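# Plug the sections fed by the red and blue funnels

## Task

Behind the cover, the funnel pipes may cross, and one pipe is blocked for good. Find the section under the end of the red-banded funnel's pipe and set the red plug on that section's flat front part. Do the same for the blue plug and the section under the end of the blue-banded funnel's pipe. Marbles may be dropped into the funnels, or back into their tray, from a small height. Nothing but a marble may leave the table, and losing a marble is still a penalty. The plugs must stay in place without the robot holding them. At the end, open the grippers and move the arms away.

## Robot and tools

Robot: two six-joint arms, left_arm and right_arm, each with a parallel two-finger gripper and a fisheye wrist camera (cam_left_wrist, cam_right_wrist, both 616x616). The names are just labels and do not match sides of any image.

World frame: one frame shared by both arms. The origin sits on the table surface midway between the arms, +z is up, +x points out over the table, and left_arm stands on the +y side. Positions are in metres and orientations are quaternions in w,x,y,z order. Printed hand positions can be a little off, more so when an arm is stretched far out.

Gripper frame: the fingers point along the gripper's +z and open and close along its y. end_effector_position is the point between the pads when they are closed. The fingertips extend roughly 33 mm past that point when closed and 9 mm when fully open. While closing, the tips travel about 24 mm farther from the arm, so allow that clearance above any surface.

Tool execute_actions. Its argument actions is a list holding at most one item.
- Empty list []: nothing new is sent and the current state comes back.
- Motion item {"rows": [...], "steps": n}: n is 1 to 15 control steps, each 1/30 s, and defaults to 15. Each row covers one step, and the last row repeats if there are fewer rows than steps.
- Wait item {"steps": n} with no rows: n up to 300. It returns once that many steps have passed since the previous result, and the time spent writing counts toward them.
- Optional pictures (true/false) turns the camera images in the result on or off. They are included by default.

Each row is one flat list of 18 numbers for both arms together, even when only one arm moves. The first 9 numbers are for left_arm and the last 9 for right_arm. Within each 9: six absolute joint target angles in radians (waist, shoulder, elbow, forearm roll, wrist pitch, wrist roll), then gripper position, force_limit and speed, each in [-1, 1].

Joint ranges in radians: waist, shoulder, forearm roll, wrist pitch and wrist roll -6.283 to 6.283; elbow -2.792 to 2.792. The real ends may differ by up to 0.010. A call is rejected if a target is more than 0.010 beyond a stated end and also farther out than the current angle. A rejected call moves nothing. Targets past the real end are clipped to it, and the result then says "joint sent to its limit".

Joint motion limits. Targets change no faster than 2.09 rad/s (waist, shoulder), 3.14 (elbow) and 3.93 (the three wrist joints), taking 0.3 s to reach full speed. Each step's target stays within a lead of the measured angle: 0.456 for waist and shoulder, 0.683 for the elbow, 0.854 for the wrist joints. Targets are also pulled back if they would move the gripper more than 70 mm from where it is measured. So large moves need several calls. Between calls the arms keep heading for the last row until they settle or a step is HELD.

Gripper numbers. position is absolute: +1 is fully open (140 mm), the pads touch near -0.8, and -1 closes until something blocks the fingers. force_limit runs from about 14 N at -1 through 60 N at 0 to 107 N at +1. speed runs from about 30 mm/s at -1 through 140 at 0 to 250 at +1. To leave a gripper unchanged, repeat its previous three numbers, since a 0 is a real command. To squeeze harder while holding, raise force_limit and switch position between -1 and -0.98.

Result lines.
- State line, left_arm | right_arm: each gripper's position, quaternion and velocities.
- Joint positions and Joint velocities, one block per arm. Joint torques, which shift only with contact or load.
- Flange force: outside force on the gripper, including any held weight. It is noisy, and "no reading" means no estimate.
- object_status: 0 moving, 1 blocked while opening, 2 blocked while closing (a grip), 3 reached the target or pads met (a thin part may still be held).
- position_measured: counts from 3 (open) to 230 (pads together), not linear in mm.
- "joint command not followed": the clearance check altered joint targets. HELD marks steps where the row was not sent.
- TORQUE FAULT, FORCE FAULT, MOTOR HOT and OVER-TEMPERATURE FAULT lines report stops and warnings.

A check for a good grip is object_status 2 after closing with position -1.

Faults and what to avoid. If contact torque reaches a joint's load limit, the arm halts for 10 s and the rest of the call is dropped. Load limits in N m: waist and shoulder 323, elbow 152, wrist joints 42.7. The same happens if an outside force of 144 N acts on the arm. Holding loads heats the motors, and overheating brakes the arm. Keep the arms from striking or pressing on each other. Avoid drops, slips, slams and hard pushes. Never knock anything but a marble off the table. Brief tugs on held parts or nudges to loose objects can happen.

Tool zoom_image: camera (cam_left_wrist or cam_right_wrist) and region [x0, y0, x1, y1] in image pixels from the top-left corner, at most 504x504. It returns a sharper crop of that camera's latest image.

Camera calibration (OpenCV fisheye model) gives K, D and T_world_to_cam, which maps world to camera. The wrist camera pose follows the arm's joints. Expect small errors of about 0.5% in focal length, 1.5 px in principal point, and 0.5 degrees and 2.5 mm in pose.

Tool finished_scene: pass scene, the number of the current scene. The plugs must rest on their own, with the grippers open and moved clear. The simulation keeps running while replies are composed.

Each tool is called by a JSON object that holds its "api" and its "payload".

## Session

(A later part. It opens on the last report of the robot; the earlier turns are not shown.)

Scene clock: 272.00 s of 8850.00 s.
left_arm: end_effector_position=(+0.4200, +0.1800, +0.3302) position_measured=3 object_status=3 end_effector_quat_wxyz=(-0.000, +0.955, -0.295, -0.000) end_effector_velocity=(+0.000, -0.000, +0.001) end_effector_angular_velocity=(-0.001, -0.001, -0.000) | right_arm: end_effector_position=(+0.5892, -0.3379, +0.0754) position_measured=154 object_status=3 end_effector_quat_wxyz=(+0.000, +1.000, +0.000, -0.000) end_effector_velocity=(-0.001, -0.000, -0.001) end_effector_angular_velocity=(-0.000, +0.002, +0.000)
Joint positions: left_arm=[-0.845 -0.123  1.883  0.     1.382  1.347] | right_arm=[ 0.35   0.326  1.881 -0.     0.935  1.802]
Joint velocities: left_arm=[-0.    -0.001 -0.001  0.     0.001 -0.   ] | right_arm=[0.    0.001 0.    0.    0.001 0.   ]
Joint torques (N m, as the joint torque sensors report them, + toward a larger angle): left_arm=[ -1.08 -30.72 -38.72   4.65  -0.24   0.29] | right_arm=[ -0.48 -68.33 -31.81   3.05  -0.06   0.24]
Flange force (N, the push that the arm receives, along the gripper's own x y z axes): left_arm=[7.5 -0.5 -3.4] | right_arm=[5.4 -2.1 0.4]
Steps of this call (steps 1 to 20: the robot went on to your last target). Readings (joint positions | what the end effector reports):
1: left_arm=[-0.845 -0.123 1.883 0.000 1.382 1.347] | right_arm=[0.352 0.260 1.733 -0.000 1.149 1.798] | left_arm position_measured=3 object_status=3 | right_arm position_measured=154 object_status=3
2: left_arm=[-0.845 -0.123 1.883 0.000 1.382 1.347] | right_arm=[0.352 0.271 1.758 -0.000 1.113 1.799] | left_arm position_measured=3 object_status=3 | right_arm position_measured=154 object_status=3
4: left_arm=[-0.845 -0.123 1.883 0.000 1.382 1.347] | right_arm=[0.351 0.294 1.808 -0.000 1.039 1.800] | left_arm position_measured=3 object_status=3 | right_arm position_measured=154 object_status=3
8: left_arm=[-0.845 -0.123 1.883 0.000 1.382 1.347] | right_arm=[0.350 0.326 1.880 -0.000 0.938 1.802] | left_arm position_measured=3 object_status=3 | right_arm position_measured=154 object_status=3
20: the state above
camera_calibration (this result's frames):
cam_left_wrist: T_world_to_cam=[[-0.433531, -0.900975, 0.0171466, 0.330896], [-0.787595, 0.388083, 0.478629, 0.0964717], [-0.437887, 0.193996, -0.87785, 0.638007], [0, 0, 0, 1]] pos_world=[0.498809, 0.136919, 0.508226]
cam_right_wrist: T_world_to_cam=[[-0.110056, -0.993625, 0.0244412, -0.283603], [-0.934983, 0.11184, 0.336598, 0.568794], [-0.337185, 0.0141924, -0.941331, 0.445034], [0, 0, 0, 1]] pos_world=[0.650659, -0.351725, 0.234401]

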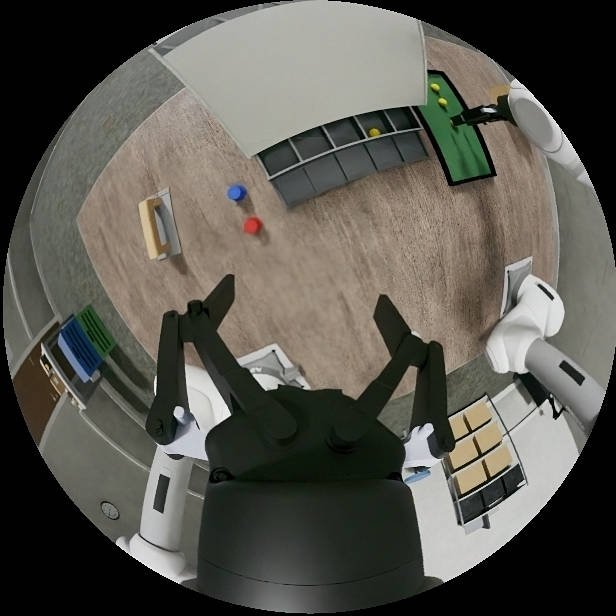

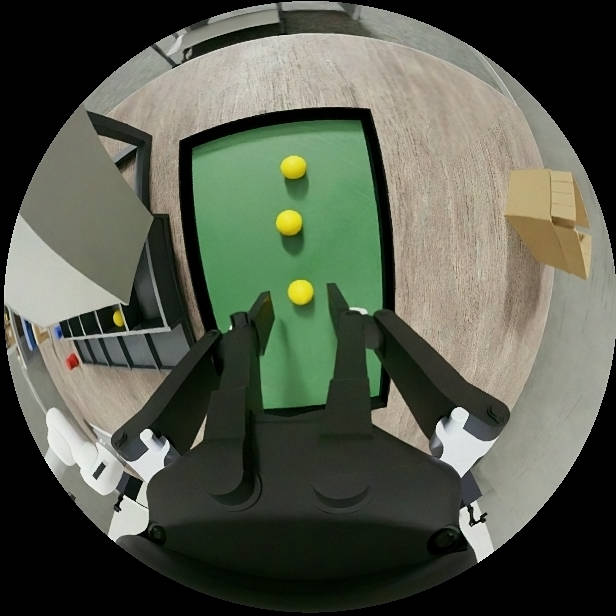

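{"api": "execute_actions", "payload": {"actions": [{"rows": [[-0.845,-0.123,1.883,0,1.382,1.347,1,0,0, 0.3496,0.3626,1.906,0,0.873,1.8024,-0.2,-0.5,0]], "steps": 9}], "pictures": false}}

{"api": "execute_actions", "payload": {"actions": [{"rows": [[-0.845,-0.123,1.883,0,1.382,1.347,1,0,0, 0.3496,0.3626,1.906,0,0.873,1.8024,-1,-0.5,-0.3]], "steps": 15}], "pictures": false}}

{"api": "zoom_image", "payload": {"camera": "cam_left_wrist", "region": [200, 160, 300, 260]}}

Scene clock: 282.27 s of 8850.00 s.
left_arm: end_effector_position=(+0.4200, +0.1800, +0.3302) position_measured=3 object_status=3 end_effector_quat_wxyz=(-0.000, +0.955, -0.295, -0.000) end_effector_velocity=(+0.000, -0.001, +0.001) end_effector_angular_velocity=(-0.002, -0.002, -0.001) | right_arm: end_effector_position=(+0.5892, -0.3379, +0.0403) position_measured=154 object_status=3 end_effector_quat_wxyz=(-0.000, +1.000, +0.000, -0.000) end_effector_velocity=(+0.001, -0.000, +0.001) end_effector_angular_velocity=(+0.001, -0.002, -0.001)
Joint positions: left_arm=[-0.845 -0.123  1.883  0.     1.382  1.347] | right_arm=[0.35  0.363 1.906 0.    0.873 1.802]
Joint velocities: left_arm=[-0.    -0.001 -0.001  0.    -0.001  0.   ] | right_arm=[-0.001 -0.001 -0.     0.    -0.001  0.   ]
Joint torques (N m, as the joint torque sensors report them, + toward a larger angle): left_arm=[ -1.42 -30.16 -38.71   4.75  -0.36   0.28] | right_arm=[ -1.87 -70.49 -31.41   3.16   0.01  -0.02]
Flange force (N, the push that the arm receives, along the gripper's own x y z axes): left_arm=[6.9 -1.4 -3.9] | right_arm=[2.9 -3.5 2.1]
Steps of this call (steps 1 to 15: the robot went on to your last target; steps 16 to 90: nothing new was sent; then 6.97 s passed at rest; steps 91 to 99: all 9 steps of this action). Readings (joint positions | what the end effector reports):
91: left_arm=[-0.845 -0.123 1.883 0.000 1.382 1.347] | right_arm=[0.350 0.326 1.881 0.000 0.934 1.802] | left_arm position_measured=3 object_status=3 | right_arm position_measured=154 object_status=3
92: left_arm=[-0.845 -0.123 1.883 0.000 1.382 1.347] | right_arm=[0.350 0.331 1.883 0.000 0.925 1.802] | left_arm position_measured=3 object_status=3 | right_arm position_measured=154 object_status=3
94: left_arm=[-0.845 -0.123 1.883 0.000 1.382 1.347] | right_arm=[0.350 0.356 1.901 0.000 0.884 1.802] | left_arm position_measured=3 object_status=3 | right_arm position_measured=154 object_status=3
98: left_arm=[-0.845 -0.123 1.883 0.000 1.382 1.347] | right_arm=[0.350 0.363 1.906 0.000 0.873 1.802] | left_arm position_measured=3 object_status=3 | right_arm position_measured=154 object_status=3
99: the state above

Scene clock: 282.77 s of 8850.00 s.
left_arm: end_effector_position=(+0.4200, +0.1800, +0.3302) position_measured=3 object_status=3 end_effector_quat_wxyz=(-0.000, +0.955, -0.295, -0.000) end_effector_velocity=(-0.000, -0.000, -0.000) end_effector_angular_velocity=(+0.001, +0.001, -0.001) | right_arm: end_effector_position=(+0.5892, -0.3379, +0.0404) position_measured=197 object_status=2 end_effector_quat_wxyz=(-0.000, +1.000, +0.000, -0.000) end_effector_velocity=(+0.000, -0.000, -0.001) end_effector_angular_velocity=(-0.000, +0.000, -0.000)
Joint positions: left_arm=[-0.845 -0.123  1.883  0.     1.382  1.347] | right_arm=[0.35  0.363 1.906 0.    0.873 1.802]
Joint velocities: left_arm=[-0.001  0.     0.     0.     0.001  0.001] | right_arm=[-0.001  0.002  0.    -0.    -0.001 -0.   ]
Joint torques (N m, as the joint torque sensors report them, + toward a larger angle): left_arm=[ -1.2  -31.02 -38.81   4.7   -0.29   0.29] | right_arm=[ -0.72 -70.34 -30.31   3.05   0.13   0.15]
Flange force (N, the push that the arm receives, along the gripper's own x y z axes): left_arm=[7.8 -0.7 -3.1] | right_arm=[5.2 -2.2 1.3]
Steps of this call (steps 1 to 15: all 15 steps of this action). Readings (joint positions | what the end effector reports):
1: left_arm=[-0.845 -0.123 1.883 0.000 1.382 1.347] | right_arm=[0.350 0.363 1.906 0.000 0.873 1.802] | left_arm position_measured=3 object_status=3 | right_arm position_measured=154 object_status=0
2: left_arm=[-0.845 -0.123 1.883 0.000 1.382 1.347] | right_arm=[0.350 0.363 1.906 0.000 0.873 1.802] | left_arm position_measured=3 object_status=3 | right_arm position_measured=158 object_status=0
4: left_arm=[-0.845 -0.123 1.883 0.000 1.382 1.347] | right_arm=[0.350 0.363 1.906 0.000 0.873 1.802] | left_arm position_measured=3 object_status=3 | right_arm position_measured=169 object_status=0
8: left_arm=[-0.845 -0.123 1.883 0.000 1.382 1.347] | right_arm=[0.350 0.363 1.906 0.000 0.873 1.802] | left_arm position_measured=3 object_status=3 | right_arm position_measured=193 object_status=0
15: the state above

Region (200, 160, 300, 260) of cam_left_wrist's 616x616 image, scaled by 5.040, with more detail than that image has.

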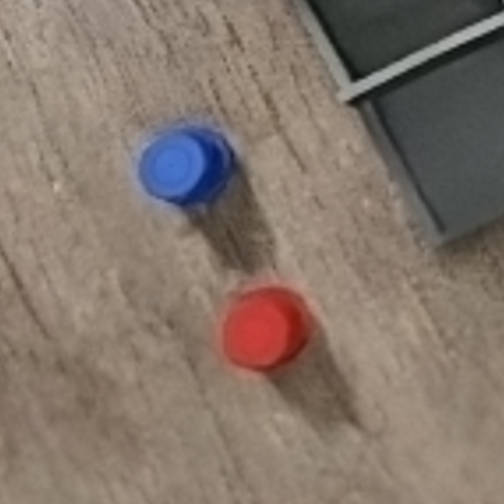

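{"api": "execute_actions", "payload": {"actions": [{"rows": [[-0.5078,0.177,2.0249,0,0.9397,1.084,-0.1,-0.5,0, 0.3496,0.1448,1.4494,0,1.5474,1.7,-1,-0.5,-0.3]], "steps": 15}], "pictures": false}}

{"api": "execute_actions", "payload": {"actions": [{"rows": [[-0.5078,0.177,2.0249,0,0.9397,1.084,-0.1,-0.5,0, 0.3496,0.1448,1.4494,0,1.5474,1.7,-1,-0.5,-0.3]], "steps": 7}], "pictures": false}}

{"api": "execute_actions", "payload": {"actions": [{"rows": [[-0.5078,0.177,2.0249,0,0.9397,1.084,-0.1,-0.5,0, 0.5398,0.5586,0.958,0,1.275,1.571,-1,-0.5,-0.3]], "steps": 15}], "pictures": false}}

{"api": "execute_actions", "payload": {"actions": [{"steps": 15}]}}

Scene clock: 295.87 s of 8850.00 s.
left_arm: end_effector_position=(+0.5641, +0.2469, +0.1402) position_measured=107 object_status=0 end_effector_quat_wxyz=(-0.000, +0.999, -0.051, +0.000) end_effector_velocity=(+0.252, +0.262, -0.443) end_effector_angular_velocity=(+0.003, +0.005, +1.143) | right_arm: end_effector_position=(+0.6146, -0.3320, +0.3006) position_measured=197 object_status=2 end_effector_quat_wxyz=(+0.000, +0.999, +0.036, +0.000) end_effector_velocity=(-0.069, -0.016, +0.603) end_effector_angular_velocity=(+0.001, -0.005, +0.157)
Joint positions: left_arm=[-0.565  0.126  2.001  0.     1.015  1.129] | right_arm=[ 0.35   0.21   1.587 -0.     1.344  1.731]
Joint velocities: left_arm=[ 0.643  0.572  0.268 -0.    -0.835 -0.5  ] | right_arm=[-0.    -0.333 -0.695 -0.     1.023 -0.157]
Joint torques (N m, as the joint torque sensors report them, + toward a larger angle): left_arm=[  2.42 -54.14 -32.5    3.88  -0.05   0.16] | right_arm=[ -0.16 -65.45 -37.41   3.87   0.16   0.05]
Flange force (N, the push that the arm receives, along the gripper's own x y z axes): left_arm=[8.3 5.9 1.8] | right_arm=[5.5 -2.0 -2.8]
Steps of this call (steps 1 to 15: the robot went on to your last target; steps 16 to 90: nothing new was sent; then 9.60 s passed at rest; steps 91 to 105: all 15 steps of this action). Readings (joint positions | what the end effector reports):
91: left_arm=[-0.845 -0.123 1.883 0.000 1.381 1.347] | right_arm=[0.350 0.362 1.905 -0.000 0.873 1.802] | left_arm position_measured=3 object_status=0 | right_arm position_measured=197 object_status=2
92: left_arm=[-0.839 -0.119 1.885 0.000 1.374 1.343] | right_arm=[0.350 0.360 1.899 -0.000 0.884 1.802] | left_arm position_measured=8 object_status=0 | right_arm position_measured=197 object_status=2
94: left_arm=[-0.806 -0.089 1.899 0.000 1.330 1.317] | right_arm=[0.350 0.340 1.857 -0.000 0.946 1.792] | left_arm position_measured=23 object_status=0 | right_arm position_measured=197 object_status=2
98: left_arm=[-0.717 -0.010 1.937 0.000 1.214 1.248] | right_arm=[0.350 0.291 1.756 -0.000 1.095 1.769] | left_arm position_measured=53 object_status=0 | right_arm position_measured=197 object_status=2
105: the state above

Scene clock: 296.10 s of 8850.00 s.
left_arm: end_effector_position=(+0.5850, +0.2720, +0.1005) position_measured=141 object_status=0 end_effector_quat_wxyz=(-0.000, +1.000, +0.000, +0.000) end_effector_velocity=(-0.001, +0.000, -0.001) end_effector_angular_velocity=(+0.000, +0.001, +0.001) | right_arm: end_effector_position=(+0.5899, -0.3378, +0.4202) position_measured=197 object_status=2 end_effector_quat_wxyz=(-0.000, +0.999, +0.051, +0.001) end_effector_velocity=(-0.023, -0.004, +0.079) end_effector_angular_velocity=(+0.002, -0.006, +0.021)
Joint positions: left_arm=[-0.508  0.177  2.025  0.     0.94   1.084] | right_arm=[ 0.35   0.145  1.45  -0.     1.545  1.7  ]
Joint velocities: left_arm=[-0.     0.001  0.001 -0.    -0.001 -0.001] | right_arm=[ 0.001 -0.045 -0.089  0.001  0.128 -0.019]
Joint torques (N m, as the joint torque sensors report them, + toward a larger angle): left_arm=[ -1.47 -52.25 -31.09   3.64  -0.17   0.14] | right_arm=[ -6.73   1.56 -11.42   1.32  -0.98   0.44]
Flange force (N, the push that the arm receives, along the gripper's own x y z axes): left_arm=[6.2 0.8 -0.5] | right_arm=[3.5 -3.1 -2.6]
Steps of this call (steps 1 to 7: all 7 steps of this action). Readings (joint positions | what the end effector reports):
1: left_arm=[-0.544 0.145 2.010 0.000 0.987 1.112] | right_arm=[0.350 0.199 1.564 -0.000 1.379 1.726] | left_arm position_measured=114 object_status=0 | right_arm position_measured=197 object_status=2
2: left_arm=[-0.526 0.161 2.018 0.000 0.963 1.098] | right_arm=[0.350 0.188 1.540 -0.000 1.413 1.721] | left_arm position_measured=122 object_status=0 | right_arm position_measured=197 object_status=2
4: left_arm=[-0.508 0.177 2.025 0.000 0.941 1.085] | right_arm=[0.350 0.166 1.494 -0.000 1.481 1.710] | left_arm position_measured=137 object_status=0 | right_arm position_measured=197 object_status=2
7: the state above

Scene clock: 296.60 s of 8850.00 s.
left_arm: end_effector_position=(+0.5850, +0.2720, +0.1005) position_measured=141 object_status=3 end_effector_quat_wxyz=(+0.000, +1.000, +0.000, +0.000) end_effector_velocity=(-0.000, -0.000, -0.000) end_effector_angular_velocity=(+0.000, +0.001, -0.000) | right_arm: end_effector_position=(+0.7850, -0.1774, +0.4111) position_measured=197 object_status=2 end_effector_quat_wxyz=(-0.023, +0.981, +0.155, +0.114) end_effector_velocity=(+0.393, +0.419, -0.055) end_effector_angular_velocity=(+0.141, -0.505, +0.477)
Joint positions: left_arm=[-0.508  0.177  2.025  0.     0.94   1.084] | right_arm=[ 0.476  0.418  1.125 -0.     1.367  1.615]
Joint velocities: left_arm=[-0.  0.  0. -0.  0. -0.] | right_arm=[ 0.287  0.631 -0.746 -0.    -0.408 -0.195]
Joint torques (N m, as the joint torque sensors report them, + toward a larger angle): left_arm=[ -0.92 -54.5  -31.29   3.77  -0.25   0.23] | right_arm=[  1.42 -84.85 -39.63   3.99  -0.61   0.14]
Flange force (N, the push that the arm receives, along the gripper's own x y z axes): left_arm=[8.0 2.5 0.2] | right_arm=[9.0 -0.6 -1.3]
Steps of this call (steps 1 to 15: all 15 steps of this action). Readings (joint positions | what the end effector reports):
1: left_arm=[-0.508 0.177 2.025 0.000 0.940 1.084] | right_arm=[0.350 0.145 1.449 -0.000 1.546 1.700] | left_arm position_measured=141 object_status=0 | right_arm position_measured=197 object_status=2
2: left_arm=[-0.508 0.177 2.025 0.000 0.940 1.084] | right_arm=[0.353 0.150 1.443 -0.000 1.543 1.698] | left_arm position_measured=141 object_status=0 | right_arm position_measured=197 object_status=2
4: left_arm=[-0.508 0.177 2.025 0.000 0.940 1.084] | right_arm=[0.369 0.183 1.403 -0.000 1.519 1.688] | left_arm position_measured=141 object_status=3 | right_arm position_measured=197 object_status=2
8: left_arm=[-0.508 0.177 2.025 0.000 0.940 1.084] | right_arm=[0.408 0.269 1.301 -0.000 1.463 1.661] | left_arm position_measured=141 object_status=3 | right_arm position_measured=197 object_status=2
15: the state above

Scene clock: 297.10 s of 8850.00 s.
left_arm: end_effector_position=(+0.5850, +0.2719, +0.1005) position_measured=141 object_status=3 end_effector_quat_wxyz=(+0.000, +1.000, +0.000, +0.000) end_effector_velocity=(-0.000, -0.000, -0.000) end_effector_angular_velocity=(+0.000, -0.000, -0.001) | right_arm: end_effector_position=(+0.8651, -0.0788, +0.3961) position_measured=197 object_status=2 end_effector_quat_wxyz=(-0.037, +0.963, +0.206, +0.170) end_effector_velocity=(+0.000, -0.001, -0.001) end_effector_angular_velocity=(-0.001, +0.002, -0.001)
Joint positions: left_arm=[-0.508  0.177  2.025  0.     0.94   1.084] | right_arm=[0.54  0.559 0.958 0.    1.275 1.571]
Joint velocities: left_arm=[-0.001  0.001 -0.     0.    -0.     0.   ] | right_arm=[-0.001  0.     0.    -0.     0.001 -0.   ]
Joint torques (N m, as the joint torque sensors report them, + toward a larger angle): left_arm=[ -1.73 -54.57 -31.56   3.95  -0.24   0.14] | right_arm=[ -1.57 -99.19 -40.11   3.86  -0.97   0.14]
Flange force (N, the push that the arm receives, along the gripper's own x y z axes): left_arm=[8.5 0.9 0.7] | right_arm=[12.8 -1.5 0.0]
Steps of this call (steps 1 to 15: the robot went on to your last target). Readings (joint positions | what the end effector reports):
1: left_arm=[-0.508 0.177 2.025 0.000 0.940 1.084] | right_arm=[0.485 0.439 1.100 -0.000 1.353 1.608] | left_arm position_measured=141 object_status=3 | right_arm position_measured=197 object_status=2
2: left_arm=[-0.508 0.177 2.025 0.000 0.940 1.084] | right_arm=[0.495 0.461 1.074 -0.000 1.339 1.601] | left_arm position_measured=141 object_status=3 | right_arm position_measured=197 object_status=2
4: left_arm=[-0.508 0.177 2.025 0.000 0.940 1.084] | right_arm=[0.515 0.504 1.023 -0.000 1.311 1.588] | left_arm position_measured=141 object_status=3 | right_arm position_measured=197 object_status=2
8: left_arm=[-0.508 0.177 2.025 -0.000 0.940 1.084] | right_arm=[0.540 0.559 0.959 -0.000 1.276 1.571] | left_arm position_measured=141 object_status=3 | right_arm position_measured=197 object_status=2
15: the state above
camera_calibration (this result's frames):
cam_left_wrist: T_world_to_cam=[[0.151118, -0.988364, 0.0173124, 0.170942], [-0.869334, -0.124541, 0.478275, 0.487888], [-0.470554, -0.0873263, -0.878039, 0.586408], [0, 0, 0, 1]] pos_world=[0.674242, 0.280924, 0.278585]
cam_right_wrist: T_world_to_cam=[[0.304752, -0.95231, -0.0152225, -0.343447], [-0.952432, -0.304719, -0.00451197, 0.807176], [-0.000341803, 0.0158735, -0.999874, 0.568246], [0, 0, 0, 1]] pos_world=[0.873641, -0.0901261, 0.566588]

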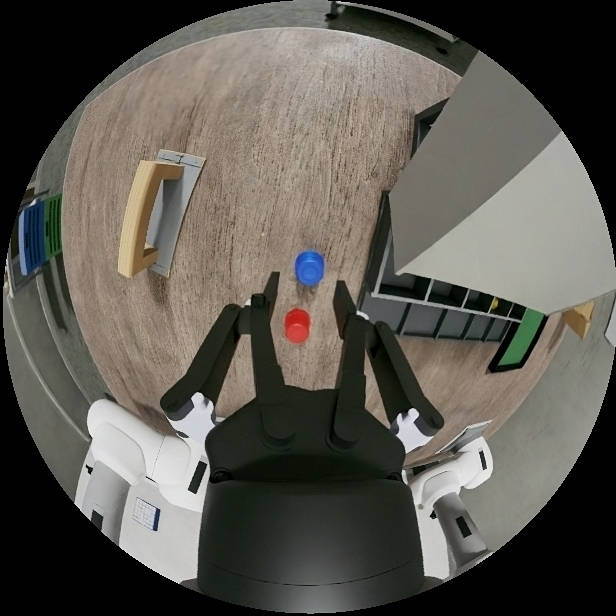

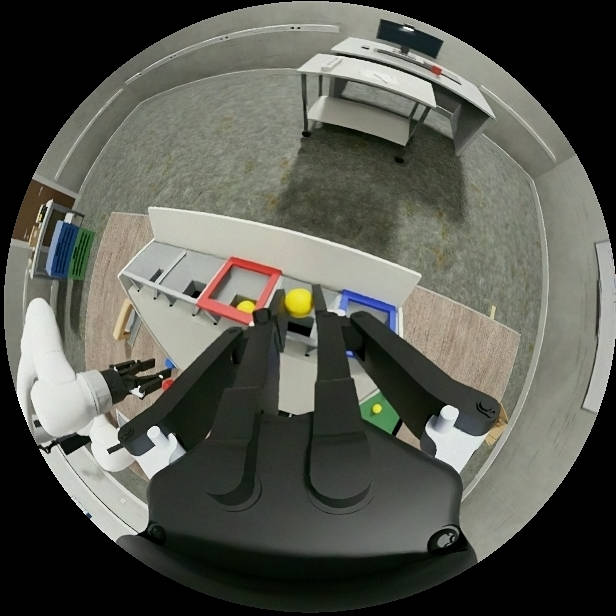

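Aligned over F4. Release, and inspect the plug alignment.

{"api": "execute_actions", "payload": {"actions": [{"rows": [[-0.5078,0.177,2.0249,0,0.9397,1.084,-0.1,-0.5,0, 0.5398,0.5586,0.958,0,1.275,1.571,-0.2,-0.5,0]], "steps": 12}]}}

{"api": "zoom_image", "payload": {"camera": "cam_left_wrist", "region": [240, 230, 380, 370]}}

Scene clock: 299.73 s of 8850.00 s.
left_arm: end_effector_position=(+0.5850, +0.2719, +0.1005) position_measured=141 object_status=3 end_effector_quat_wxyz=(-0.000, +1.000, +0.000, -0.000) end_effector_velocity=(-0.000, -0.000, +0.000) end_effector_angular_velocity=(-0.000, -0.000, -0.000) | right_arm: end_effector_position=(+0.8650, -0.0789, +0.3962) position_measured=154 object_status=0 end_effector_quat_wxyz=(-0.037, +0.963, +0.206, +0.170) end_effector_velocity=(-0.001, -0.000, +0.001) end_effector_angular_velocity=(+0.000, -0.001, +0.000)
Joint positions: left_arm=[-0.508  0.177  2.025 -0.     0.94   1.084] | right_arm=[0.54  0.559 0.958 0.    1.275 1.571]
Joint velocities: left_arm=[-0.001 -0.001  0.    -0.     0.    -0.   ] | right_arm=[ 0.    -0.001  0.     0.     0.001  0.   ]
Joint torques (N m, as the joint torque sensors report them, + toward a larger angle): left_arm=[ -1.53 -55.34 -31.62   3.91  -0.16   0.22] | right_arm=[ -1.05 -99.62 -40.75   4.01  -0.87   0.14]
Flange force (N, the push that the arm receives, along the gripper's own x y z axes): left_arm=[9.3 1.7 2.1] | right_arm=[9.7 -1.3 -0.8]
Steps of this call (steps 1 to 15: the robot went on to your last target; steps 16 to 67: nothing new was sent; steps 68 to 79: all 12 steps of this action). Readings (joint positions | what the end effector reports):
68: left_arm=[-0.508 0.177 2.025 -0.000 0.940 1.084] | right_arm=[0.540 0.559 0.958 0.000 1.275 1.571] | left_arm position_measured=141 object_status=3 | right_arm position_measured=197 object_status=0
69: left_arm=[-0.508 0.177 2.025 -0.000 0.940 1.084] | right_arm=[0.540 0.559 0.958 0.000 1.275 1.571] | left_arm position_measured=141 object_status=3 | right_arm position_measured=197 object_status=0
71: left_arm=[-0.508 0.177 2.025 -0.000 0.940 1.084] | right_arm=[0.540 0.559 0.958 0.000 1.275 1.571] | left_arm position_measured=141 object_status=3 | right_arm position_measured=177 object_status=0
75: left_arm=[-0.508 0.177 2.025 -0.000 0.940 1.084] | right_arm=[0.540 0.559 0.958 0.000 1.275 1.571] | left_arm position_measured=141 object_status=3 | right_arm position_measured=154 object_status=0
79: the state above
camera_calibration (this result's frames):
cam_left_wrist: T_world_to_cam=[[0.151111, -0.988365, 0.0172918, 0.170946], [-0.86932, -0.124543, 0.4783, 0.487884], [-0.470582, -0.0873088, -0.878026, 0.586399], [0, 0, 0, 1]] pos_world=[0.674244, 0.280918, 0.278563]
cam_right_wrist: T_world_to_cam=[[0.304667, -0.952337, -0.015217, -0.343485], [-0.952459, -0.304634, -0.00449083, 0.807117], [-0.000358837, 0.0158618, -0.999874, 0.568302], [0, 0, 0, 1]] pos_world=[0.873598, -0.090252, 0.566628]

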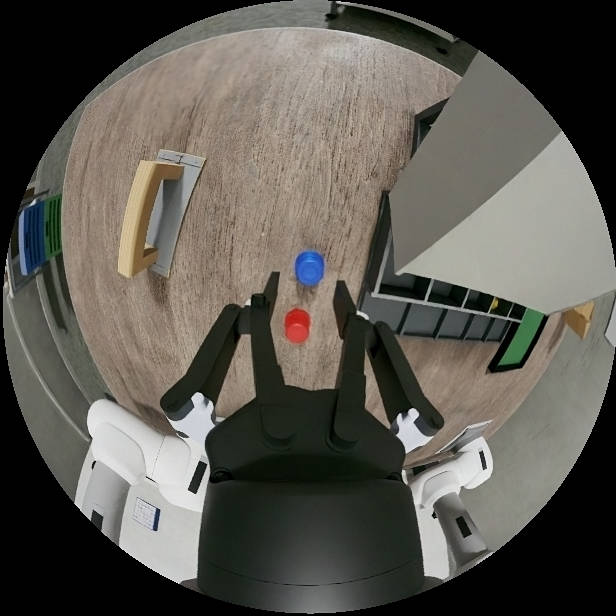

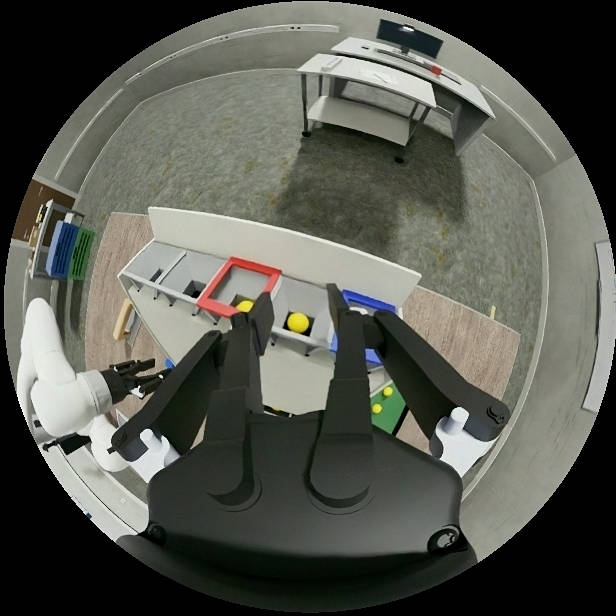

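Region (240, 230, 380, 370) of cam_left_wrist's 616x616 image, scaled by 3.600, with more detail than that image has.

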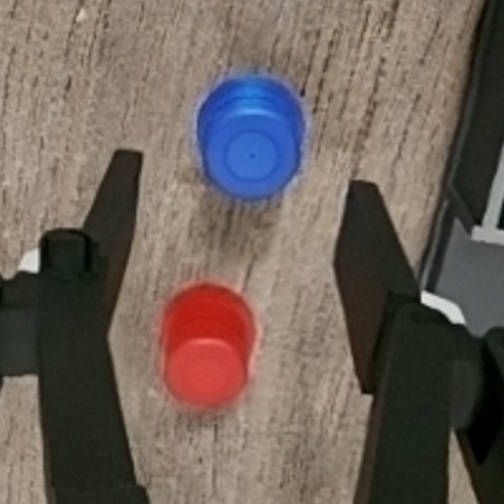

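{"api": "execute_actions", "payload": {"actions": [{"rows": [[-0.5133,0.2447,2.0689,0,0.828,1.0785,-0.1,-0.5,0, 0.3313,0.257,1.3124,0,1.5722,1.7841,-0.2,-0.5,0]], "steps": 15}], "pictures": false}}

{"api": "execute_actions", "payload": {"actions": [{"rows": [[-0.5133,0.2447,2.0689,0,0.828,1.0785,-1,-0.5,-0.3, 0.3313,0.257,1.3124,0,1.5722,1.7841,-0.2,-0.5,0],[-0.5133,0.2447,2.0689,0,0.828,1.0785,-1,-0.5,-0.3, 0.3313,0.257,1.3124,0,1.5722,1.7841,-0.2,-0.5,0],[-0.5133,0.2447,2.0689,0,0.828,1.0785,-1,-0.5,-0.3, 0.3313,0.257,1.3124,0,1.5722,1.7841,-0.2,-0.5,0],[-0.5133,0.2447,2.0689,0,0.828,1.0785,-1,-0.5,-0.3, 0.3313,0.4186,1.7421,0,0.9809,1.7841,-0.2,-0.5,0]], "steps": 15}], "pictures": false}}

{"api": "execute_actions", "payload": {"actions": [{"steps": 20}]}}

Scene clock: 325.13 s of 8850.00 s.
left_arm: end_effector_position=(+0.5850, +0.2684, +0.0434) position_measured=141 object_status=3 end_effector_quat_wxyz=(-0.000, +1.000, +0.000, -0.000) end_effector_velocity=(-0.001, +0.001, +0.000) end_effector_angular_velocity=(+0.001, +0.002, -0.001) | right_arm: end_effector_position=(+0.7057, -0.2936, +0.4168) position_measured=154 object_status=3 end_effector_quat_wxyz=(-0.007, +0.999, +0.040, +0.032) end_effector_velocity=(-0.436, -0.420, +0.040) end_effector_angular_velocity=(-0.135, +0.626, -0.777)
Joint positions: left_arm=[-0.513  0.245  2.069 -0.     0.828  1.079] | right_arm=[ 0.371  0.314  1.245 -0.     1.516  1.744]
Joint velocities: left_arm=[ 0.    -0.002  0.002  0.001  0.002  0.   ] | right_arm=[-0.384 -0.558  0.652 -0.     0.546  0.394]
Joint torques (N m, as the joint torque sensors report them, + toward a larger angle): left_arm=[ -0.73 -57.42 -28.62   3.55  -0.26   0.25] | right_arm=[  2.06 -77.84 -38.64   4.16   0.14   0.31]
Flange force (N, the push that the arm receives, along the gripper's own x y z axes): left_arm=[5.6 1.3 -0.4] | right_arm=[10.3 -1.9 -3.4]
Steps of this call (steps 1 to 15: the robot went on to your last target; steps 16 to 180: nothing new was sent; then 18.90 s passed at rest; steps 181 to 195: all 15 steps of this action). Readings (joint positions | what the end effector reports):
181: left_arm=[-0.508 0.177 2.025 -0.000 0.939 1.084] | right_arm=[0.539 0.558 0.959 -0.000 1.275 1.571] | left_arm position_measured=141 object_status=3 | right_arm position_measured=154 object_status=3
182: left_arm=[-0.508 0.182 2.028 -0.000 0.930 1.084] | right_arm=[0.536 0.553 0.965 -0.000 1.280 1.574] | left_arm position_measured=141 object_status=3 | right_arm position_measured=154 object_status=3
184: left_arm=[-0.511 0.215 2.050 -0.000 0.877 1.081] | right_arm=[0.514 0.521 1.003 -0.000 1.313 1.598] | left_arm position_measured=141 object_status=3 | right_arm position_measured=154 object_status=3
188: left_arm=[-0.513 0.245 2.069 -0.000 0.828 1.079] | right_arm=[0.461 0.445 1.091 -0.000 1.387 1.651] | left_arm position_measured=141 object_status=3 | right_arm position_measured=154 object_status=3
195: the state above

Scene clock: 325.63 s of 8850.00 s.
left_arm: end_effector_position=(+0.5850, +0.2683, +0.0436) position_measured=187 object_status=2 end_effector_quat_wxyz=(+0.000, +1.000, +0.000, +0.000) end_effector_velocity=(-0.000, -0.000, -0.001) end_effector_angular_velocity=(+0.000, +0.000, -0.001) | right_arm: end_effector_position=(+0.6795, -0.3298, +0.2137) position_measured=154 object_status=3 end_effector_quat_wxyz=(+0.000, +1.000, +0.001, -0.002) end_effector_velocity=(-0.021, -0.007, -0.604) end_effector_angular_velocity=(+0.002, -0.011, -0.006)
Joint positions: left_arm=[-0.513  0.244  2.069  0.     0.828  1.078] | right_arm=[ 0.332  0.35   1.565 -0.     1.23   1.783]
Joint velocities: left_arm=[-0.001  0.001  0.     0.    -0.001 -0.   ] | right_arm=[-0.003  0.289  0.742 -0.    -1.043  0.003]
Joint torques (N m, as the joint torque sensors report them, + toward a larger angle): left_arm=[ -1.34 -36.76 -15.15   3.3   -1.32   0.14] | right_arm=[ -2.69 -78.48 -35.96   3.79   0.09  -0.15]
Flange force (N, the push that the arm receives, along the gripper's own x y z axes): left_arm=[4.3 -0.4 -37.5] | right_arm=[7.3 -6.4 -2.7]
Steps of this call (steps 1 to 15: all 15 steps of this action). Readings (joint positions | what the end effector reports):
1: left_arm=[-0.513 0.245 2.069 -0.000 0.828 1.078] | right_arm=[0.358 0.295 1.267 -0.000 1.534 1.757] | left_arm position_measured=141 object_status=0 | right_arm position_measured=154 object_status=3
2: left_arm=[-0.513 0.245 2.069 -0.000 0.828 1.078] | right_arm=[0.346 0.278 1.288 -0.000 1.551 1.769] | left_arm position_measured=145 object_status=0 | right_arm position_measured=154 object_status=3
4: left_arm=[-0.513 0.245 2.069 -0.000 0.828 1.078] | right_arm=[0.332 0.258 1.312 -0.000 1.570 1.783] | left_arm position_measured=157 object_status=0 | right_arm position_measured=154 object_status=3
8: left_arm=[-0.513 0.245 2.069 0.000 0.828 1.078] | right_arm=[0.333 0.283 1.392 -0.000 1.474 1.783] | left_arm position_measured=180 object_status=0 | right_arm position_measured=154 object_status=3
15: the state above

Scene clock: 326.30 s of 8850.00 s.
left_arm: end_effector_position=(+0.5850, +0.2684, +0.0435) position_measured=187 object_status=2 end_effector_quat_wxyz=(+0.000, +1.000, +0.000, +0.000) end_effector_velocity=(+0.000, +0.000, -0.001) end_effector_angular_velocity=(+0.001, +0.001, +0.001) | right_arm: end_effector_position=(+0.6592, -0.3349, +0.0754) position_measured=154 object_status=3 end_effector_quat_wxyz=(+0.000, +1.000, +0.000, -0.000) end_effector_velocity=(-0.000, +0.000, -0.000) end_effector_angular_velocity=(-0.000, +0.001, +0.001)
Joint positions: left_arm=[-0.513  0.245  2.069  0.     0.828  1.078] | right_arm=[ 0.331  0.419  1.742 -0.     0.981  1.784]
Joint velocities: left_arm=[ 0.001  0.002 -0.     0.    -0.001 -0.   ] | right_arm=[ 0.     0.    -0.    -0.     0.001  0.   ]
Joint torques (N m, as the joint torque sensors report them, + toward a larger angle): left_arm=[ -0.15 -33.03 -12.92   3.71  -1.19   0.26] | right_arm=[  0.46 -78.46 -33.66   3.3    0.18   0.2 ]
Flange force (N, the push that the arm receives, along the gripper's own x y z axes): left_arm=[2.7 1.4 -43.0] | right_arm=[4.3 -0.2 1.1]
Steps of this call (steps 1 to 20: the robot went on to your last target). Readings (joint positions | what the end effector reports):
1: left_arm=[-0.513 0.244 2.069 0.000 0.828 1.078] | right_arm=[0.332 0.360 1.590 -0.000 1.195 1.783] | left_arm position_measured=187 object_status=2 | right_arm position_measured=154 object_status=3
2: left_arm=[-0.513 0.244 2.069 0.000 0.828 1.078] | right_arm=[0.332 0.370 1.616 -0.000 1.159 1.783] | left_arm position_measured=187 object_status=2 | right_arm position_measured=154 object_status=3
4: left_arm=[-0.513 0.244 2.069 0.000 0.828 1.078] | right_arm=[0.332 0.389 1.667 -0.000 1.087 1.784] | left_arm position_measured=187 object_status=2 | right_arm position_measured=154 object_status=3
8: left_arm=[-0.513 0.244 2.069 0.000 0.828 1.078] | right_arm=[0.331 0.419 1.741 -0.000 0.984 1.784] | left_arm position_measured=187 object_status=2 | right_arm position_measured=154 object_status=3
20: the state above
camera_calibration (this result's frames):
cam_left_wrist: T_world_to_cam=[[0.151083, -0.988369, 0.0173183, 0.168469], [-0.86936, -0.124511, 0.478237, 0.514763], [-0.470518, -0.0873092, -0.87806, 0.536025], [0, 0, 0, 1]] pos_world=[0.674271, 0.277403, 0.221566]
cam_right_wrist: T_world_to_cam=[[-0.110039, -0.993626, 0.0244621, -0.27287], [-0.934982, 0.111831, 0.336604, 0.633867], [-0.337195, 0.0141679, -0.941328, 0.468595], [0, 0, 0, 1]] pos_world=[0.720636, -0.348656, 0.234414]

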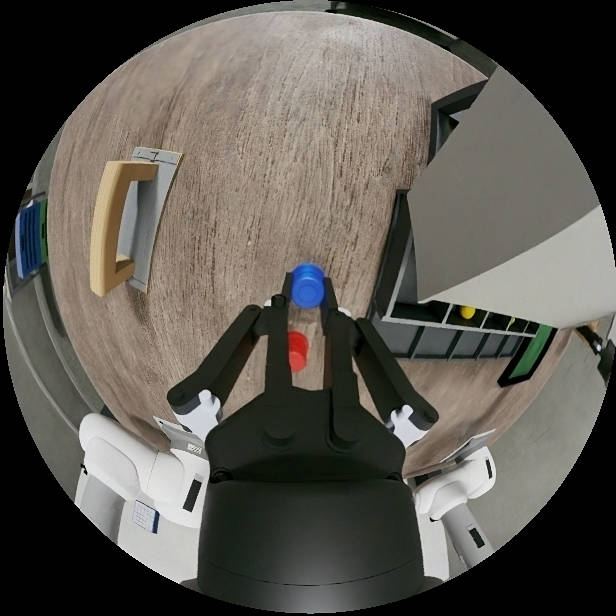

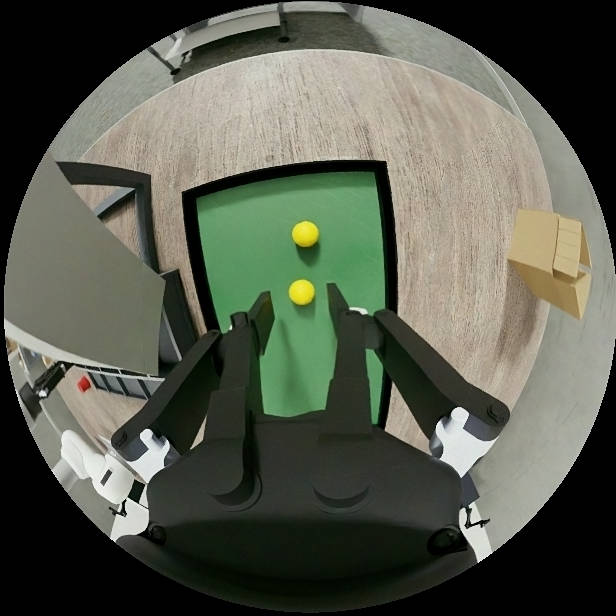

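{"api": "zoom_image", "payload": {"camera": "cam_left_wrist", "region": [260, 240, 360, 340]}}

Region (260, 240, 360, 340) of cam_left_wrist's 616x616 image, scaled by 5.040, with more detail than that image has.

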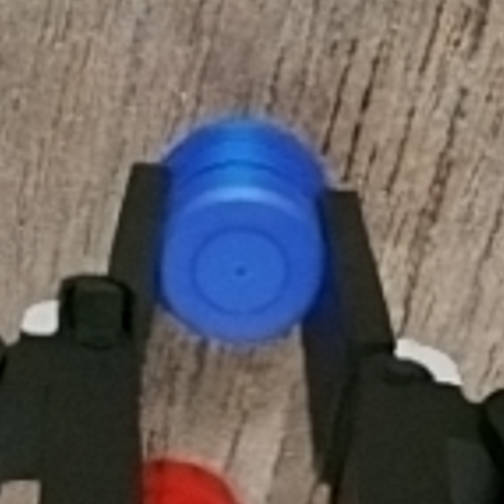

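{"api": "execute_actions", "payload": {"actions": [{"rows": [[-0.5133,0.1785,2.0225,0,0.9406,1.0785,-1,-0.5,-0.3, 0.3313,0.4518,1.7666,0,0.9232,1.7841,-0.2,-0.5,0]], "steps": 10}], "pictures": false}}

{"api": "execute_actions", "payload": {"actions": [{"rows": [[-0.5133,0.1785,2.0225,0,0.9406,1.0785,-1,-0.5,-0.3, 0.3313,0.4518,1.7666,0,0.9232,1.7841,-1,-0.5,-0.3]], "steps": 15}]}}

Scene clock: 335.10 s of 8850.00 s.
left_arm: end_effector_position=(+0.5847, +0.2686, +0.1007) position_measured=188 object_status=2 end_effector_quat_wxyz=(-0.000, +1.000, +0.000, -0.000) end_effector_velocity=(-0.002, +0.001, -0.001) end_effector_angular_velocity=(+0.002, +0.003, -0.000) | right_arm: end_effector_position=(+0.6591, -0.3348, +0.0403) position_measured=154 object_status=3 end_effector_quat_wxyz=(-0.000, +1.000, +0.000, -0.000) end_effector_velocity=(+0.000, +0.000, +0.002) end_effector_angular_velocity=(+0.000, -0.003, +0.000)
Joint positions: left_arm=[-0.513  0.178  2.023 -0.     0.941  1.078] | right_arm=[0.331 0.452 1.767 0.    0.923 1.784]
Joint velocities: left_arm=[-0.     0.     0.002  0.     0.002 -0.   ] | right_arm=[ 0.    -0.002  0.    -0.    -0.001  0.   ]
Joint torques (N m, as the joint torque sensors report them, + toward a larger angle): left_arm=[ -0.1  -59.56 -33.81   4.12  -0.32   0.25] | right_arm=[ -0.87 -80.24 -31.56   3.13  -0.03  -0.07]
Flange force (N, the push that the arm receives, along the gripper's own x y z axes): left_arm=[8.1 2.8 3.1] | right_arm=[5.2 -2.7 0.8]
Steps of this call (steps 1 to 15: the robot went on to your last target; steps 16 to 90: nothing new was sent; then 5.47 s passed at rest; steps 91 to 100: all 10 steps of this action). Readings (joint positions | what the end effector reports):
91: left_arm=[-0.513 0.244 2.069 -0.000 0.829 1.078] | right_arm=[0.331 0.419 1.742 0.000 0.980 1.784] | left_arm position_measured=187 object_status=2 | right_arm position_measured=154 object_status=3
92: left_arm=[-0.513 0.240 2.066 -0.000 0.838 1.078] | right_arm=[0.331 0.423 1.745 0.000 0.970 1.784] | left_arm position_measured=187 object_status=2 | right_arm position_measured=154 object_status=3
94: left_arm=[-0.513 0.208 2.043 -0.000 0.893 1.078] | right_arm=[0.331 0.447 1.763 0.000 0.932 1.784] | left_arm position_measured=188 object_status=2 | right_arm position_measured=154 object_status=3
98: left_arm=[-0.513 0.178 2.023 -0.000 0.940 1.078] | right_arm=[0.331 0.452 1.767 0.000 0.923 1.784] | left_arm position_measured=188 object_status=2 | right_arm position_measured=154 object_status=3
100: the state above

Scene clock: 335.60 s of 8850.00 s.
left_arm: end_effector_position=(+0.5848, +0.2686, +0.1007) position_measured=188 object_status=2 end_effector_quat_wxyz=(+0.000, +1.000, +0.000, +0.000) end_effector_velocity=(-0.000, +0.000, +0.002) end_effector_angular_velocity=(-0.000, -0.001, -0.001) | right_arm: end_effector_position=(+0.6592, -0.3349, +0.0405) position_measured=197 object_status=2 end_effector_quat_wxyz=(+0.000, +1.000, +0.000, -0.000) end_effector_velocity=(+0.000, -0.000, +0.000) end_effector_angular_velocity=(+0.000, -0.001, -0.000)
Joint positions: left_arm=[-0.513  0.178  2.023 -0.     0.941  1.078] | right_arm=[0.331 0.452 1.767 0.    0.923 1.784]
Joint velocities: left_arm=[-0.    -0.003 -0.001  0.     0.002  0.   ] | right_arm=[-0.    -0.     0.    -0.    -0.001  0.   ]
Joint torques (N m, as the joint torque sensors report them, + toward a larger angle): left_arm=[ -1.25 -55.47 -31.81   3.73  -0.23   0.18] | right_arm=[ -0.38 -80.67 -31.71   3.22   0.19   0.2 ]
Flange force (N, the push that the arm receives, along the gripper's own x y z axes): left_arm=[8.2 1.6 0.8] | right_arm=[5.5 -1.9 1.3]
Steps of this call (steps 1 to 15: all 15 steps of this action). Readings (joint positions | what the end effector reports):
1: left_arm=[-0.513 0.178 2.023 -0.000 0.941 1.078] | right_arm=[0.331 0.452 1.767 0.000 0.923 1.784] | left_arm position_measured=188 object_status=2 | right_arm position_measured=154 object_status=0
2: left_arm=[-0.513 0.178 2.023 -0.000 0.941 1.078] | right_arm=[0.331 0.452 1.767 0.000 0.923 1.784] | left_arm position_measured=188 object_status=2 | right_arm position_measured=158 object_status=0
4: left_arm=[-0.513 0.178 2.023 -0.000 0.941 1.078] | right_arm=[0.331 0.452 1.767 0.000 0.923 1.784] | left_arm position_measured=188 object_status=2 | right_arm position_measured=169 object_status=0
8: left_arm=[-0.513 0.178 2.023 -0.000 0.941 1.078] | right_arm=[0.331 0.452 1.767 0.000 0.923 1.784] | left_arm position_measured=188 object_status=2 | right_arm position_measured=193 object_status=0
15: the state above
camera_calibration (this result's frames):
cam_left_wrist: T_world_to_cam=[[0.151185, -0.988354, 0.0173073, 0.167613], [-0.869316, -0.1246, 0.478292, 0.48719], [-0.470566, -0.087356, -0.87803, 0.586238], [0, 0, 0, 1]] pos_world=[0.674045, 0.277577, 0.278815]
cam_right_wrist: T_world_to_cam=[[-0.110188, -0.993613, 0.0243274, -0.271931], [-0.934995, 0.111927, 0.336535, 0.645649], [-0.337109, 0.0143362, -0.941357, 0.435761], [0, 0, 0, 1]] pos_world=[0.720614, -0.348707, 0.199538]

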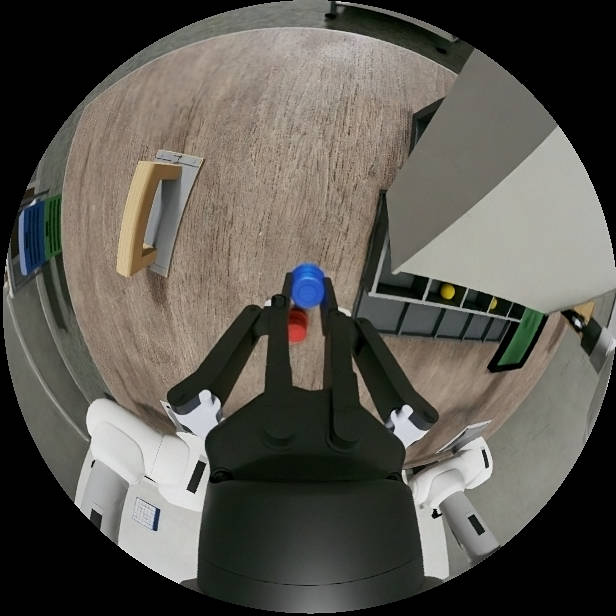

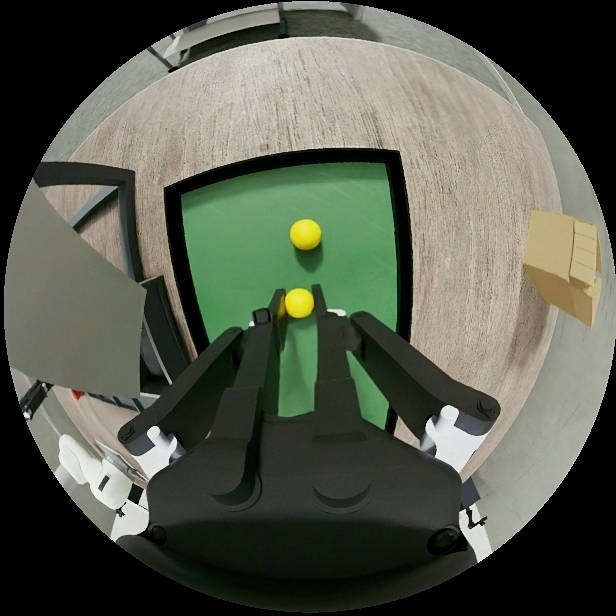

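{"api": "execute_actions", "payload": {"actions": [{"rows": [[-0.6754,0.0619,2.0719,0,1.0078,0.9164,-1,-0.5,-0.3, 0.3313,0.257,1.3124,0,1.5722,1.7,-1,-0.5,-0.3],[-0.6754,0.0619,2.0719,0,1.0078,0.9164,-1,-0.5,-0.3, 0.3313,0.257,1.3124,0,1.5722,1.7,-1,-0.5,-0.3],[-0.6754,0.0619,2.0719,0,1.0078,0.9164,-1,-0.5,-0.3, 0.3313,0.257,1.3124,0,1.5722,1.7,-1,-0.5,-0.3],[-0.6754,0.0619,2.0719,0,1.0078,0.9164,-1,-0.5,-0.3, 0.3313,0.257,1.3124,0,1.5722,1.7,-1,-0.5,-0.3],[-0.6754,0.0619,2.0719,0,1.0078,0.9164,-1,-0.5,-0.3, 0.3313,0.257,1.3124,0,1.5722,1.7,-1,-0.5,-0.3],[-0.6754,0.0619,2.0719,0,1.0078,0.9164,-1,-0.5,-0.3, 0.3313,0.257,1.3124,0,1.5722,1.7,-1,-0.5,-0.3],[-0.6754,0.0619,2.0719,0,1.0078,0.9164,-1,-0.5,-0.3, 0.3313,0.257,1.3124,0,1.5722,1.7,-1,-0.5,-0.3],[-0.6754,0.0619,2.0719,0,1.0078,0.9164,-1,-0.5,-0.3, 0.3313,0.257,1.3124,0,1.5722,1.7,-1,-0.5,-0.3],[-0.9684,0.4208,1.6858,0,1.035,0.6234,-1,-0.5,-0.3, 0.3313,0.257,1.3124,0,1.5722,1.7,-1,-0.5,-0.3]], "steps": 15}], "pictures": false}}

{"api": "execute_actions", "payload": {"actions": [{"steps": 25}]}}

Scene clock: 355.00 s of 8850.00 s.
left_arm: end_effector_position=(+0.5196, +0.1365, +0.1435) position_measured=188 object_status=2 end_effector_quat_wxyz=(+0.004, +1.000, +0.000, +0.005) end_effector_velocity=(+0.121, -0.537, -0.062) end_effector_angular_velocity=(+0.024, +0.036, -0.003) | right_arm: end_effector_position=(+0.6828, -0.3298, +0.3048) position_measured=197 object_status=2 end_effector_quat_wxyz=(+0.000, +1.000, +0.030, +0.000) end_effector_velocity=(-0.070, -0.016, +0.608) end_effector_angular_velocity=(+0.001, -0.003, +0.130)
Joint positions: left_arm=[-0.769  0.153  1.962  0.     1.014  0.823] | right_arm=[ 0.331  0.314  1.445 -0.     1.382  1.725]
Joint velocities: left_arm=[-0.54   0.726 -0.741  0.     0.057 -0.537] | right_arm=[-0.001 -0.301 -0.701  0.     0.999 -0.131]
Joint torques (N m, as the joint torque sensors report them, + toward a larger angle): left_arm=[  2.08 -71.05 -38.01   4.38  -0.08  -0.48] | right_arm=[ -0.67 -75.61 -37.22   3.88   0.19  -0.01]
Flange force (N, the push that the arm receives, along the gripper's own x y z axes): left_arm=[6.3 9.7 5.7] | right_arm=[7.0 -2.7 -3.6]
Steps of this call (steps 1 to 15: the robot went on to your last target; steps 16 to 90: nothing new was sent; then 15.90 s passed at rest; steps 91 to 105: all 15 steps of this action). Readings (joint positions | what the end effector reports):
91: left_arm=[-0.514 0.178 2.022 0.000 0.941 1.078] | right_arm=[0.331 0.452 1.766 -0.000 0.924 1.784] | left_arm position_measured=188 object_status=2 | right_arm position_measured=197 object_status=2
92: left_arm=[-0.519 0.175 2.024 0.000 0.943 1.073] | right_arm=[0.331 0.449 1.759 -0.000 0.934 1.784] | left_arm position_measured=188 object_status=2 | right_arm position_measured=197 object_status=2
94: left_arm=[-0.552 0.151 2.034 0.000 0.957 1.039] | right_arm=[0.331 0.431 1.717 -0.000 0.996 1.775] | left_arm position_measured=188 object_status=2 | right_arm position_measured=197 object_status=2
98: left_arm=[-0.654 0.077 2.065 0.000 0.999 0.938] | right_arm=[0.331 0.387 1.615 -0.000 1.140 1.757] | left_arm position_measured=188 object_status=2 | right_arm position_measured=197 object_status=2
105: the state above

Scene clock: 355.83 s of 8850.00 s.
left_arm: end_effector_position=(+0.5301, -0.0721, +0.1005) position_measured=188 object_status=2 end_effector_quat_wxyz=(-0.000, +1.000, +0.000, -0.000) end_effector_velocity=(+0.000, +0.000, -0.001) end_effector_angular_velocity=(+0.002, +0.002, +0.001) | right_arm: end_effector_position=(+0.6593, -0.3348, +0.4204) position_measured=197 object_status=2 end_effector_quat_wxyz=(+0.000, +0.999, +0.042, +0.000) end_effector_velocity=(+0.000, -0.001, +0.000) end_effector_angular_velocity=(+0.000, -0.001, -0.001)
Joint positions: left_arm=[-0.968  0.421  1.686  0.     1.035  0.623] | right_arm=[ 0.331  0.257  1.312 -0.     1.572  1.7  ]
Joint velocities: left_arm=[ 0.001  0.002 -0.001 -0.001  0.002 -0.   ] | right_arm=[-0.002 -0.001 -0.     0.     0.    -0.   ]
Joint torques (N m, as the joint torque sensors report them, + toward a larger angle): left_arm=[ -1.14 -81.43 -33.79   4.33  -0.24   0.19] | right_arm=[ -1.06 -69.49 -40.39   4.06   0.1    0.14]
Flange force (N, the push that the arm receives, along the gripper's own x y z axes): left_arm=[6.9 6.9 1.1] | right_arm=[5.2 -1.9 -2.1]
Steps of this call (steps 1 to 25: the robot went on to your last target). Readings (joint positions | what the end effector reports):
1: left_arm=[-0.787 0.177 1.937 0.000 1.016 0.805] | right_arm=[0.331 0.304 1.422 -0.000 1.416 1.721] | left_arm position_measured=188 object_status=2 | right_arm position_measured=197 object_status=2
2: left_arm=[-0.805 0.201 1.912 0.000 1.018 0.787] | right_arm=[0.331 0.294 1.398 -0.000 1.450 1.716] | left_arm position_measured=188 object_status=2 | right_arm position_measured=197 object_status=2
4: left_arm=[-0.840 0.248 1.864 0.000 1.022 0.751] | right_arm=[0.331 0.274 1.352 -0.000 1.516 1.707] | left_arm position_measured=188 object_status=2 | right_arm position_measured=197 object_status=2
8: left_arm=[-0.910 0.342 1.767 0.000 1.029 0.682] | right_arm=[0.331 0.256 1.312 -0.000 1.572 1.700] | left_arm position_measured=188 object_status=2 | right_arm position_measured=197 object_status=2
25: the state above
camera_calibration (this result's frames):
cam_left_wrist: T_world_to_cam=[[0.151047, -0.988377, 0.0172183, -0.160778], [-0.86932, -0.12452, 0.478307, 0.397308], [-0.470604, -0.0872153, -0.878024, 0.530578], [0, 0, 0, 1]] pos_world=[0.619364, -0.0631621, 0.278593]
cam_right_wrist: T_world_to_cam=[[-0.0262141, -0.99936, 0.024319, -0.338351], [-0.941128, 0.0328739, 0.336448, 0.495475], [-0.337032, -0.0140676, -0.941388, 0.78388], [0, 0, 0, 1]] pos_world=[0.721629, -0.343396, 0.579462]

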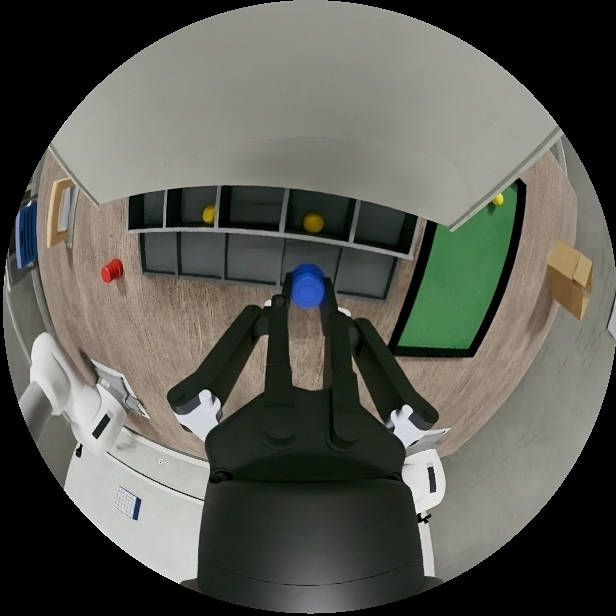

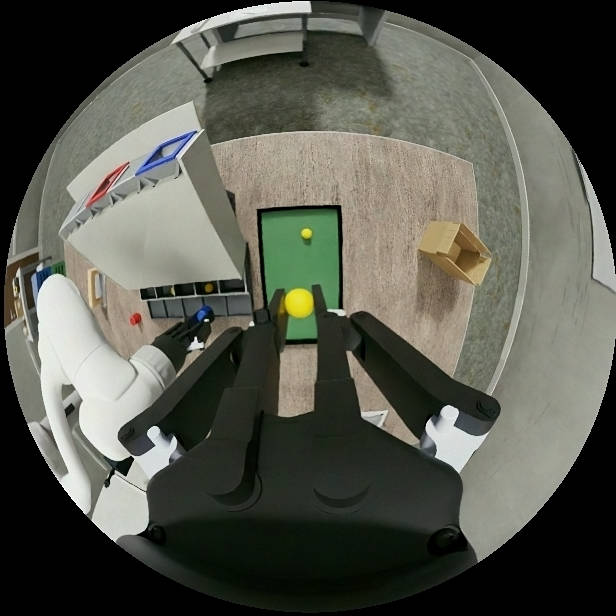

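{"api": "zoom_image", "payload": {"camera": "cam_left_wrist", "region": [220, 180, 420, 330]}}

Region (220, 180, 420, 330) of cam_left_wrist's 616x616 image, scaled by 2.520, with more detail than that image has; it fills the top 378 rows of this view, and the rest is white.

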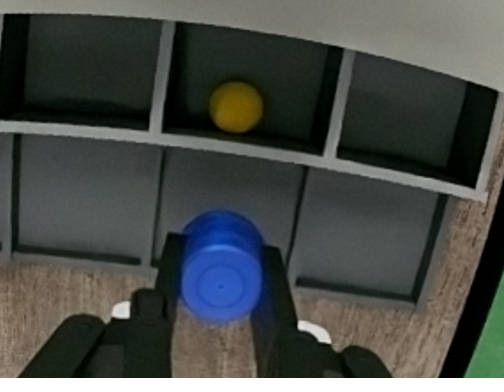

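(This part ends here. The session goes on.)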